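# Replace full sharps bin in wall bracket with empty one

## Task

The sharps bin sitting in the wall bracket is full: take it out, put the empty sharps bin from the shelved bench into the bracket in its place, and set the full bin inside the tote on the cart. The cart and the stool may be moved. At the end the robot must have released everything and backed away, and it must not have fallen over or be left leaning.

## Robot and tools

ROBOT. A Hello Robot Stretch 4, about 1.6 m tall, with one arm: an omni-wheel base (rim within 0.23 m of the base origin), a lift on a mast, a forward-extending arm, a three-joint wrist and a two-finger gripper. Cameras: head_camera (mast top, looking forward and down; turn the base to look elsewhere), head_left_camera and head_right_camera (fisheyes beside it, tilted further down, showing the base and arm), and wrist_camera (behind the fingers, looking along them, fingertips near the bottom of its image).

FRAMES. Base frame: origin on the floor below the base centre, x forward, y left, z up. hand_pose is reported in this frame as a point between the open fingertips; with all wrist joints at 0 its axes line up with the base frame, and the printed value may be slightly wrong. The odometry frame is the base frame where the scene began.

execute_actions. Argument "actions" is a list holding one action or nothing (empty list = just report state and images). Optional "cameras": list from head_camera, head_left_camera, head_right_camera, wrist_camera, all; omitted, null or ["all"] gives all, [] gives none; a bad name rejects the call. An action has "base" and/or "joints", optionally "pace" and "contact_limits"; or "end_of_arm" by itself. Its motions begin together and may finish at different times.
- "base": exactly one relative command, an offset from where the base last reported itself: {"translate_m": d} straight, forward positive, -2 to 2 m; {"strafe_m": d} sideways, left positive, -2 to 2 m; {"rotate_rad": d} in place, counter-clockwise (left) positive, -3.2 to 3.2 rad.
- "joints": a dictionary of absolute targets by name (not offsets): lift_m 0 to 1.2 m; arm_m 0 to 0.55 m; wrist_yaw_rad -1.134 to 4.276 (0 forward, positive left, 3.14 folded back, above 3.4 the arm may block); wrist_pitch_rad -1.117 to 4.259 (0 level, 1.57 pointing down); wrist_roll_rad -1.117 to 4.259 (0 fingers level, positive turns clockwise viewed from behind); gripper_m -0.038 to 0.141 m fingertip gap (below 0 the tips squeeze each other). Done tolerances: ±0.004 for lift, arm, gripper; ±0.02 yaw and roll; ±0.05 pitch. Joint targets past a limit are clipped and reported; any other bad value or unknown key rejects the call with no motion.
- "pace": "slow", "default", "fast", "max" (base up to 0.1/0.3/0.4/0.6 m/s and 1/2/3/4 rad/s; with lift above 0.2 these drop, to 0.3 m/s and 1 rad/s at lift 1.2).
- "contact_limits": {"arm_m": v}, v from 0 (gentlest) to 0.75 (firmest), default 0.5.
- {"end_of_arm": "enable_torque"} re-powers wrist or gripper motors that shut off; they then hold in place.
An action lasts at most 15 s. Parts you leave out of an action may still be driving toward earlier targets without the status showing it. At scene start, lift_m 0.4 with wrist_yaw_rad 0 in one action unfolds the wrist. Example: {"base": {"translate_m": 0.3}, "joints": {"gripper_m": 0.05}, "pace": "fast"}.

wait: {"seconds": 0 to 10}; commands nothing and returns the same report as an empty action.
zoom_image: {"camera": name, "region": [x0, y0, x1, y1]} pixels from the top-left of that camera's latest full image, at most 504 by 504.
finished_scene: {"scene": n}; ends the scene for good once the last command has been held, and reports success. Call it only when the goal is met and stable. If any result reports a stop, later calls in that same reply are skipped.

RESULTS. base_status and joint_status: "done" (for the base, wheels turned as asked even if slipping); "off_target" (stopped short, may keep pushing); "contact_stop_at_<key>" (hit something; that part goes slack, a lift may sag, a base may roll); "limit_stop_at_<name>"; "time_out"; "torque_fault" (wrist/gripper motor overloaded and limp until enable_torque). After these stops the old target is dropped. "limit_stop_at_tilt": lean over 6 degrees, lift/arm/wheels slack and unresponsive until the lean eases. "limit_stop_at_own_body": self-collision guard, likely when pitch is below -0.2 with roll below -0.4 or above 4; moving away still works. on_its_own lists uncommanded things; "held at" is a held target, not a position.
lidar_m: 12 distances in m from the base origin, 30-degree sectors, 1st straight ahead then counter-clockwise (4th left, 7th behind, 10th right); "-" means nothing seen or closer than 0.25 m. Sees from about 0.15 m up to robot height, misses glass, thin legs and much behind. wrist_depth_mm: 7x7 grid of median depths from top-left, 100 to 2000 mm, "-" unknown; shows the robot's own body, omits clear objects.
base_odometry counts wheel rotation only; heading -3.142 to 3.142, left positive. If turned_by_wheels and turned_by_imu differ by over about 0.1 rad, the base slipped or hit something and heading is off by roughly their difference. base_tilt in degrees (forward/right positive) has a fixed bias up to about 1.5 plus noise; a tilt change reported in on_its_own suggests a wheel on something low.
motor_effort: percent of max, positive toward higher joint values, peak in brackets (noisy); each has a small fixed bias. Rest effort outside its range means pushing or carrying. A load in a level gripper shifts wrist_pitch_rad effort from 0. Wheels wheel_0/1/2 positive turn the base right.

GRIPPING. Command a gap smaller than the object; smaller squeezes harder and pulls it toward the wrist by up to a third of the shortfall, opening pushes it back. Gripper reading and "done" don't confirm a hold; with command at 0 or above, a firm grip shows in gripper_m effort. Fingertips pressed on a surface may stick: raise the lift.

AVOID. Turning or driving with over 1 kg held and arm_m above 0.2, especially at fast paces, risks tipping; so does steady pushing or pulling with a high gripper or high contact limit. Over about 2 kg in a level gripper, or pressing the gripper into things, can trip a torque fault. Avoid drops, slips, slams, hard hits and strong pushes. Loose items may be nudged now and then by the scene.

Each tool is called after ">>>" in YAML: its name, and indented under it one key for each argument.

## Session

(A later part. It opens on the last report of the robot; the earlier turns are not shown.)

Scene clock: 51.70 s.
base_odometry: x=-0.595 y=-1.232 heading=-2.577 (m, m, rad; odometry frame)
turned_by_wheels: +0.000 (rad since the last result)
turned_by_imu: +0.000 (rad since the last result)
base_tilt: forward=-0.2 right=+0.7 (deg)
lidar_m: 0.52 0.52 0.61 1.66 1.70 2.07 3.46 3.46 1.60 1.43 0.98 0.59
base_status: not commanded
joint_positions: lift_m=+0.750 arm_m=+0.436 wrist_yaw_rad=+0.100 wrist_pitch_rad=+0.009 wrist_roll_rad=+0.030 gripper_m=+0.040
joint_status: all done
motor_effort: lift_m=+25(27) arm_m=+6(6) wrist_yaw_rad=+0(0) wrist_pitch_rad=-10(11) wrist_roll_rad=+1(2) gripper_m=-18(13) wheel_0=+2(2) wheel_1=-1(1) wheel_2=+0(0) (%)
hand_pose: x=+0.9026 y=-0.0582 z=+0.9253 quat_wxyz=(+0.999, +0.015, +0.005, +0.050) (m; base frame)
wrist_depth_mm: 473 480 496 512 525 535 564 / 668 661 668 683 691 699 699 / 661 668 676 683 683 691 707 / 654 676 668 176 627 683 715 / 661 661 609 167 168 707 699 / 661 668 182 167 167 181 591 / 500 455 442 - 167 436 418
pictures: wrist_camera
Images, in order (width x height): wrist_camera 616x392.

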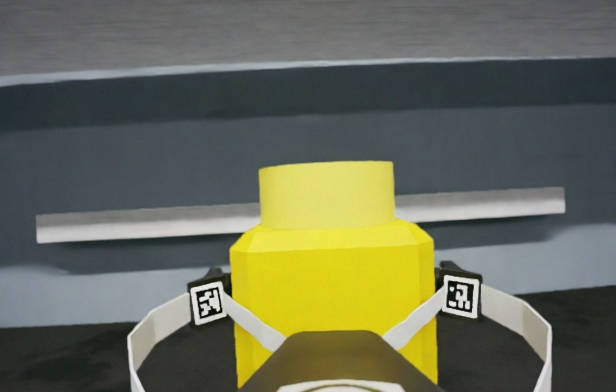

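>>> execute_actions:
  actions:
    - {"base":{"rotate_rad":-3.048},"joints":{"arm_m":0.05,"wrist_yaw_rad":-0.09}}
  cameras: ["head_camera"]

>>> execute_actions:
  actions:
    - {"base":{"translate_m":2},"pace":"fast"}
  cameras: []

>>> execute_actions:
  actions:
    - {"base":{"translate_m":0.62},"joints":{"lift_m":0.72},"pace":"fast"}
  cameras: []

>>> execute_actions:
  actions:
    - {"base":{"rotate_rad":0.14}}
  cameras: ["head_camera"]

Scene clock: 54.70 s.
base_odometry: x=-0.595 y=-1.232 heading=+0.658 (m, m, rad; odometry frame)
turned_by_wheels: -3.047 (rad since the last result)
turned_by_imu: -3.054 (rad since the last result)
base_tilt: forward=-0.2 right=+0.6 (deg)
lidar_m: 0.42 3.31 1.54 1.42 0.90 0.58 0.52 0.53 0.70 1.67 1.73 2.18
base_status: done
joint_positions: lift_m=+0.750 arm_m=+0.051 wrist_yaw_rad=-0.090 wrist_pitch_rad=+0.009 wrist_roll_rad=+0.030 gripper_m=+0.040
joint_status: all done
motor_effort: lift_m=+24(25) arm_m=-6(7) wrist_yaw_rad=+0(13) wrist_pitch_rad=-12(11) wrist_roll_rad=+2(1) gripper_m=-22(19) wheel_0=+4(10) wheel_1=+3(10) wheel_2=+0(8) (%)
hand_pose: x=+0.5014 y=-0.1131 z=+0.9253 quat_wxyz=(+0.999, +0.015, +0.004, -0.045) (m; base frame)
wrist_depth_mm: - - - - - - 1921 / - - - - - - 1863 / - - - - - - 1863 / - - - 176 - - 1921 / - - - 167 168 - 1808 / - - 183 167 167 181 1863 / - - - - 167 1863 1808
pictures: head_camera
Images, in order (width x height): head_camera 420x560.

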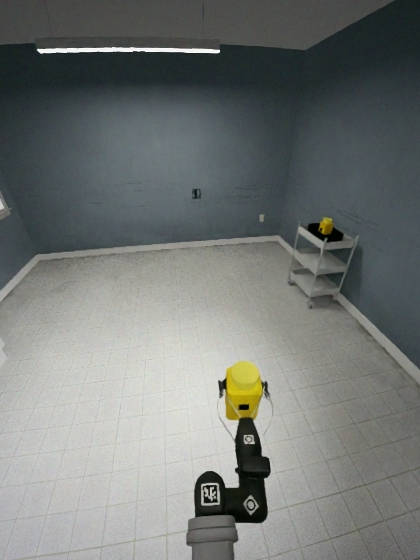

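Scene clock: 61.10 s.
base_odometry: x=+0.986 y=-0.007 heading=+0.659 (m, m, rad; odometry frame)
turned_by_wheels: +0.000 (rad since the last result)
turned_by_imu: +0.001 (rad since the last result)
base_tilt: forward=-0.3 right=+0.7 (deg)
lidar_m: 0.43 1.46 1.86 2.26 1.72 2.15 3.23 2.42 1.58 1.05 1.04 1.62
base_status: done
joint_positions: lift_m=+0.750 arm_m=+0.051 wrist_yaw_rad=-0.090 wrist_pitch_rad=+0.009 wrist_roll_rad=+0.030 gripper_m=+0.040
joint_status: not commanded
motor_effort: lift_m=+24(24) arm_m=-6(6) wrist_yaw_rad=-1(0) wrist_pitch_rad=-11(11) wrist_roll_rad=+4(1) gripper_m=-18(20) wheel_0=+3(9) wheel_1=+2(9) wheel_2=+1(12) (%)
hand_pose: x=+0.5014 y=-0.1130 z=+0.9253 quat_wxyz=(+0.999, +0.015, +0.004, -0.045) (m; base frame)
wrist_depth_mm: 1118 1138 1160 1205 1308 1281 1336 / 1098 1138 1182 1229 1281 1308 1366 / 1098 1118 1160 1182 1255 1366 1366 / 1098 1118 1160 176 1281 1336 1366 / 1098 1118 1160 167 167 1336 1366 / 1118 1138 183 168 167 181 1397 / 1098 1160 1182 - 167 1336 1397
pictures: none
No camera images: the call's "cameras" was empty. Leave "cameras" out to get every camera's image.

Scene clock: 64.03 s.
base_odometry: x=+1.476 y=+0.372 heading=+0.659 (m, m, rad; odometry frame)
turned_by_wheels: +0.000 (rad since the last result)
turned_by_imu: +0.001 (rad since the last result)
base_tilt: forward=-0.2 right=+0.6 (deg)
lidar_m: 0.45 0.82 1.04 2.26 2.05 2.25 3.97 2.29 1.06 1.20 1.34 0.46
base_status: done
joint_positions: lift_m=+0.720 arm_m=+0.051 wrist_yaw_rad=-0.090 wrist_pitch_rad=+0.009 wrist_roll_rad=+0.030 gripper_m=+0.040
joint_status: all done
motor_effort: lift_m=+18(23) arm_m=-6(6) wrist_yaw_rad=+0(0) wrist_pitch_rad=-11(11) wrist_roll_rad=+3(3) gripper_m=-17(22) wheel_0=+2(9) wheel_1=+2(9) wheel_2=+1(12) (%)
hand_pose: x=+0.5014 y=-0.1130 z=+0.8957 quat_wxyz=(+0.999, +0.015, +0.004, -0.045) (m; base frame)
wrist_depth_mm: 521 539 559 580 609 627 654 / 521 539 559 580 603 640 661 / 530 535 569 585 597 627 654 / 521 539 564 176 603 627 668 / 525 549 559 167 168 627 647 / 530 549 183 167 167 181 654 / 530 539 559 - 167 627 668
pictures: none
No camera images: the call's "cameras" was empty. Leave "cameras" out to get every camera's image.

Scene clock: 64.83 s.
base_odometry: x=+1.476 y=+0.372 heading=+0.799 (m, m, rad; odometry frame)
turned_by_wheels: +0.140 (rad since the last result)
turned_by_imu: +0.140 (rad since the last result)
base_tilt: forward=-0.2 right=+0.6 (deg)
lidar_m: 0.46 0.86 1.21 2.31 2.03 2.57 3.92 1.95 1.06 1.39 1.14 0.47
base_status: done
joint_positions: lift_m=+0.720 arm_m=+0.051 wrist_yaw_rad=-0.090 wrist_pitch_rad=+0.009 wrist_roll_rad=+0.030 gripper_m=+0.040
joint_status: not commanded
motor_effort: lift_m=+18(18) arm_m=-6(6) wrist_yaw_rad=-2(3) wrist_pitch_rad=-11(11) wrist_roll_rad=+1(1) gripper_m=-16(16) wheel_0=-3(8) wheel_1=-3(6) wheel_2=+0(7) (%)
hand_pose: x=+0.5014 y=-0.1129 z=+0.8957 quat_wxyz=(+0.999, +0.015, +0.004, -0.045) (m; base frame)
wrist_depth_mm: 554 559 559 554 559 564 559 / 549 554 559 559 559 564 559 / 554 554 564 559 564 559 564 / 559 559 554 176 559 569 569 / 564 569 564 167 167 564 574 / 564 564 183 167 167 181 574 / 559 569 569 - 167 574 574
pictures: head_camera
Images, in order (width x height): head_camera 420x560.

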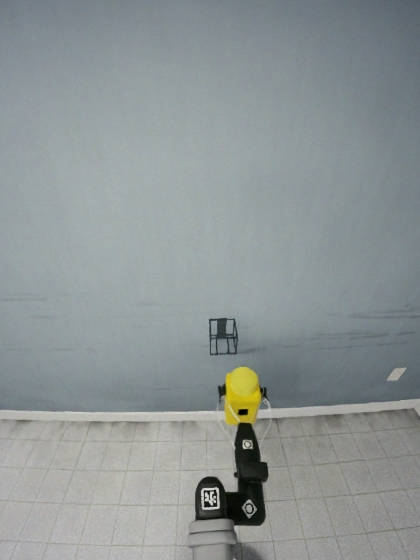

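>>> execute_actions:
  actions:
    - {"base":{"strafe_m":0.033},"joints":{"lift_m":0.84,"arm_m":0.19}}
  cameras: []

>>> execute_actions:
  actions:
    - {"joints":{"arm_m":0.343}}
  cameras: ["head_camera","head_right_camera"]

>>> zoom_image:
  camera: "head_camera"
  region: [180,265,290,375]

>>> zoom_image:
  camera: "head_right_camera"
  region: [190,270,290,370]

Scene clock: 66.63 s.
base_odometry: x=+1.453 y=+0.395 heading=+0.799 (m, m, rad; odometry frame)
turned_by_wheels: +0.000 (rad since the last result)
turned_by_imu: +0.000 (rad since the last result)
base_tilt: forward=-0.2 right=+0.6 (deg)
lidar_m: 0.56 0.88 1.24 2.27 2.01 2.50 3.59 2.01 1.11 1.43 1.15 0.85
base_status: done
joint_positions: lift_m=+0.840 arm_m=+0.189 wrist_yaw_rad=-0.090 wrist_pitch_rad=+0.009 wrist_roll_rad=+0.030 gripper_m=+0.040
joint_status: all done
motor_effort: lift_m=+25(24) arm_m=+6(8) wrist_yaw_rad=-1(2) wrist_pitch_rad=-11(11) wrist_roll_rad=+1(0) gripper_m=-16(16) wheel_0=-4(10) wheel_1=+1(11) wheel_2=+0(0) (%)
hand_pose: x=+0.6393 y=-0.1130 z=+1.0153 quat_wxyz=(+0.999, +0.015, +0.004, -0.045) (m; base frame)
wrist_depth_mm: 415 415 415 418 421 424 421 / 415 418 424 424 424 424 424 / 418 418 424 418 424 427 427 / 421 418 424 176 424 424 433 / 424 424 421 167 167 430 427 / 424 424 183 167 167 181 430 / 421 430 433 - 167 433 427
pictures: none
No camera images: the call's "cameras" was empty. Leave "cameras" out to get every camera's image.

Scene clock: 68.17 s.
base_odometry: x=+1.453 y=+0.395 heading=+0.799 (m, m, rad; odometry frame)
turned_by_wheels: +0.000 (rad since the last result)
turned_by_imu: +0.000 (rad since the last result)
base_tilt: forward=-0.2 right=+0.6 (deg)
lidar_m: 0.73 0.85 1.22 2.27 2.00 2.49 4.12 1.99 1.12 1.43 1.15 0.85
base_status: not commanded
joint_positions: lift_m=+0.840 arm_m=+0.342 wrist_yaw_rad=-0.090 wrist_pitch_rad=+0.009 wrist_roll_rad=+0.030 gripper_m=+0.040
joint_status: all done
motor_effort: lift_m=+25(24) arm_m=+6(6) wrist_yaw_rad=-1(0) wrist_pitch_rad=-11(11) wrist_roll_rad=+3(0) gripper_m=-18(20) wheel_0=-4(4) wheel_1=+2(2) wheel_2=+0(0) (%)
hand_pose: x=+0.7923 y=-0.1130 z=+1.0153 quat_wxyz=(+0.999, +0.015, +0.004, -0.045) (m; base frame)
wrist_depth_mm: 264 265 266 267 268 268 268 / 264 265 267 268 268 270 270 / 265 266 268 270 271 271 271 / 267 267 268 176 271 272 272 / 270 268 267 168 168 273 273 / 268 270 183 168 167 181 276 / 268 270 272 - 167 273 276
pictures: head_camera, head_right_camera
Images, in order (width x height): head_camera 420x560, head_right_camera 420x672.

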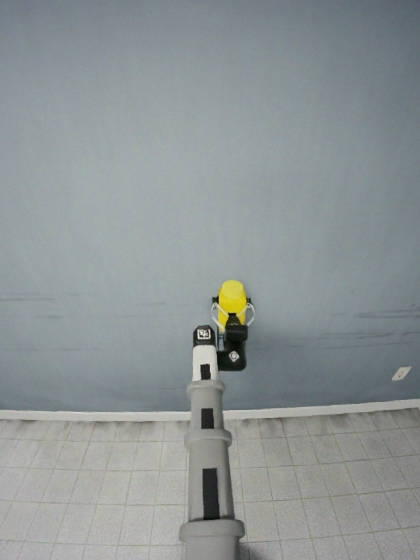

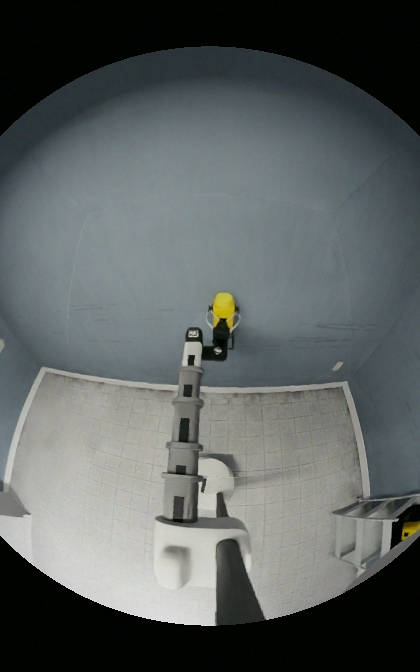

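Region (180, 265, 290, 375) of head_camera's 420x560 image, scaled by 4.582, with more detail than that image has.

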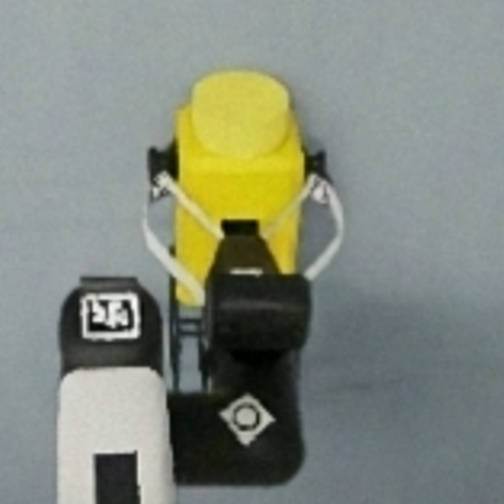

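Region (190, 270, 290, 370) of head_right_camera's 420x672 image, scaled by 5.040, with more detail than that image has.

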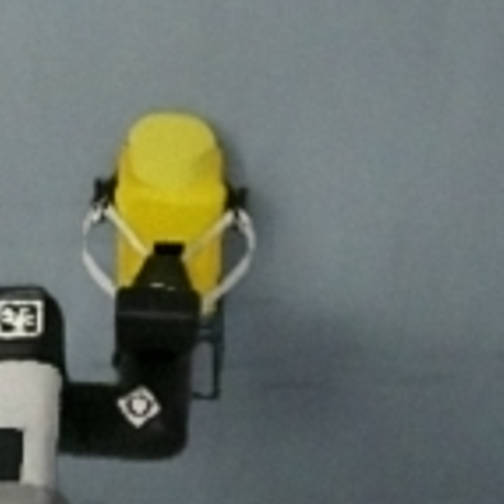

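Same as before.

>>> execute_actions:
  actions:
    - {"base":{"strafe_m":-0.004},"joints":{"lift_m":0.79},"pace":"slow"}
  cameras: ["wrist_camera"]

Scene clock: 69.57 s.
base_odometry: x=+1.455 y=+0.393 heading=+0.799 (m, m, rad; odometry frame)
turned_by_wheels: +0.000 (rad since the last result)
turned_by_imu: +0.000 (rad since the last result)
base_tilt: forward=-0.2 right=+0.6 (deg)
lidar_m: 0.72 0.86 1.23 2.28 1.99 2.48 3.60 2.01 1.08 1.43 1.15 0.85
base_status: done
joint_positions: lift_m=+0.790 arm_m=+0.342 wrist_yaw_rad=-0.090 wrist_pitch_rad=+0.009 wrist_roll_rad=+0.030 gripper_m=+0.040
joint_status: all done
motor_effort: lift_m=+17(22) arm_m=+6(6) wrist_yaw_rad=-1(1) wrist_pitch_rad=-11(11) wrist_roll_rad=+1(3) gripper_m=-17(16) wheel_0=+5(6) wheel_1=-5(7) wheel_2=+0(1) (%)
hand_pose: x=+0.7923 y=-0.1130 z=+0.9658 quat_wxyz=(+0.999, +0.015, +0.004, -0.045) (m; base frame)
wrist_depth_mm: 265 264 266 267 267 267 268 / 266 266 266 267 268 268 270 / 266 267 268 270 270 271 271 / 267 267 270 176 270 273 272 / 268 268 270 167 167 273 272 / 270 270 183 167 167 180 273 / 268 271 272 - 167 274 276
pictures: wrist_camera
Images, in order (width x height): wrist_camera 616x392.

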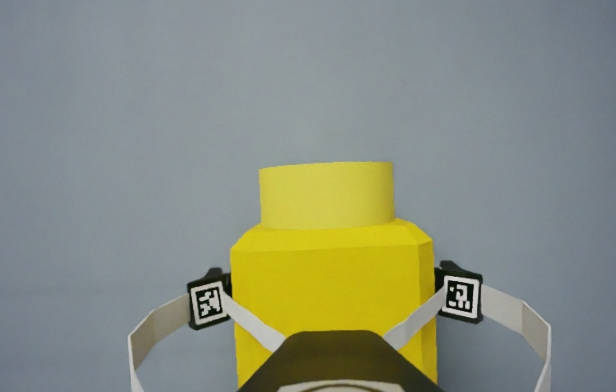

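>>> execute_actions:
  actions:
    - {"joints":{"lift_m":0.722},"pace":"slow"}
  cameras: []

>>> execute_actions:
  actions:
    - {"joints":{"gripper_m":0.125,"arm_m":0.332}}
  cameras: []

>>> execute_actions:
  actions:
    - {"joints":{"arm_m":0.02},"base":{"translate_m":-0.2},"pace":"fast"}
  cameras: ["wrist_camera"]

Scene clock: 71.30 s.
base_odometry: x=+1.455 y=+0.393 heading=+0.799 (m, m, rad; odometry frame)
turned_by_wheels: +0.000 (rad since the last result)
turned_by_imu: +0.000 (rad since the last result)
base_tilt: forward=-0.2 right=+0.6 (deg)
lidar_m: 0.72 0.86 1.20 2.27 2.00 2.50 4.13 2.00 1.10 1.41 1.12 0.86
base_status: not commanded
joint_positions: lift_m=+0.722 arm_m=+0.342 wrist_yaw_rad=-0.090 wrist_pitch_rad=+0.007 wrist_roll_rad=+0.030 gripper_m=+0.040
joint_status: all done
motor_effort: lift_m=+16(16) arm_m=+6(6) wrist_yaw_rad=-1(2) wrist_pitch_rad=-5(11) wrist_roll_rad=+1(2) gripper_m=-16(19) wheel_0=+5(5) wheel_1=-5(5) wheel_2=+0(0) (%)
hand_pose: x=+0.7923 y=-0.1130 z=+0.8985 quat_wxyz=(+0.999, +0.015, +0.003, -0.045) (m; base frame)
wrist_depth_mm: 265 265 265 266 268 268 270 / 265 266 266 266 268 270 271 / 266 268 268 270 268 270 272 / 266 266 268 175 271 271 272 / 267 267 270 167 168 273 272 / 267 270 183 167 167 181 274 / 270 268 270 - 160 273 276
pictures: none
No camera images: the call's "cameras" was empty. Leave "cameras" out to get every camera's image.

Scene clock: 73.07 s.
base_odometry: x=+1.455 y=+0.393 heading=+0.798 (m, m, rad; odometry frame)
turned_by_wheels: +0.000 (rad since the last result)
turned_by_imu: +0.000 (rad since the last result)
base_tilt: forward=-0.2 right=+0.6 (deg)
lidar_m: 0.74 0.86 1.20 2.28 2.01 2.48 4.12 1.99 1.11 1.42 1.13 0.85
base_status: not commanded
joint_positions: lift_m=+0.722 arm_m=+0.333 wrist_yaw_rad=-0.090 wrist_pitch_rad=+0.007 wrist_roll_rad=+0.030 gripper_m=+0.125
joint_status: all done
motor_effort: lift_m=+17(16) arm_m=-5(6) wrist_yaw_rad=+1(8) wrist_pitch_rad=-5(5) wrist_roll_rad=+3(0) gripper_m=-1(12) wheel_0=+3(5) wheel_1=-4(4) wheel_2=+0(0) (%)
hand_pose: x=+0.7832 y=-0.1131 z=+0.8985 quat_wxyz=(+0.999, +0.015, +0.003, -0.045) (m; base frame)
wrist_depth_mm: 274 273 276 277 277 276 278 / 273 276 277 276 277 281 279 / 274 277 278 279 279 281 281 / 276 277 276 190 279 279 281 / 276 277 279 181 182 281 282 / 278 277 191 181 181 282 283 / 277 278 281 - 170 282 283
pictures: none
No camera images: the call's "cameras" was empty. Leave "cameras" out to get every camera's image.

Scene clock: 74.83 s.
base_odometry: x=+1.316 y=+0.250 heading=+0.798 (m, m, rad; odometry frame)
turned_by_wheels: +0.000 (rad since the last result)
turned_by_imu: +0.000 (rad since the last result)
base_tilt: forward=-0.2 right=+0.6 (deg)
lidar_m: 0.92 1.08 1.52 2.27 1.93 2.50 3.25 1.99 1.03 1.01 1.43 1.05
base_status: done
joint_positions: lift_m=+0.722 arm_m=+0.021 wrist_yaw_rad=-0.090 wrist_pitch_rad=+0.007 wrist_roll_rad=+0.030 gripper_m=+0.125
joint_status: all done
motor_effort: lift_m=+17(17) arm_m=-6(8) wrist_yaw_rad=+1(1) wrist_pitch_rad=-6(6) wrist_roll_rad=+1(0) gripper_m=+2(1) wheel_0=-3(9) wheel_1=-2(9) wheel_2=+0(12) (%)
hand_pose: x=+0.4714 y=-0.1131 z=+0.8983 quat_wxyz=(+0.999, +0.015, +0.003, -0.045) (m; base frame)
wrist_depth_mm: 778 788 778 798 788 798 788 / 788 788 798 788 798 798 809 / 778 788 778 809 809 788 798 / 798 788 788 788 820 798 820 / 788 788 798 707 809 798 809 / 798 788 206 798 798 809 820 / 788 788 798 - 798 820 820
pictures: wrist_camera
Images, in order (width x height): wrist_camera 616x392.

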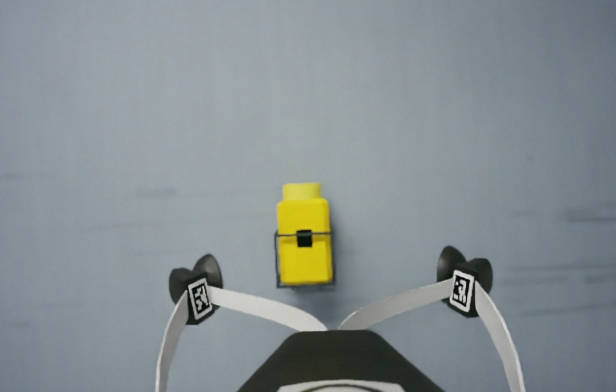

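>>> finished_scene:
  scene: 2

The scene is finished: the task was done.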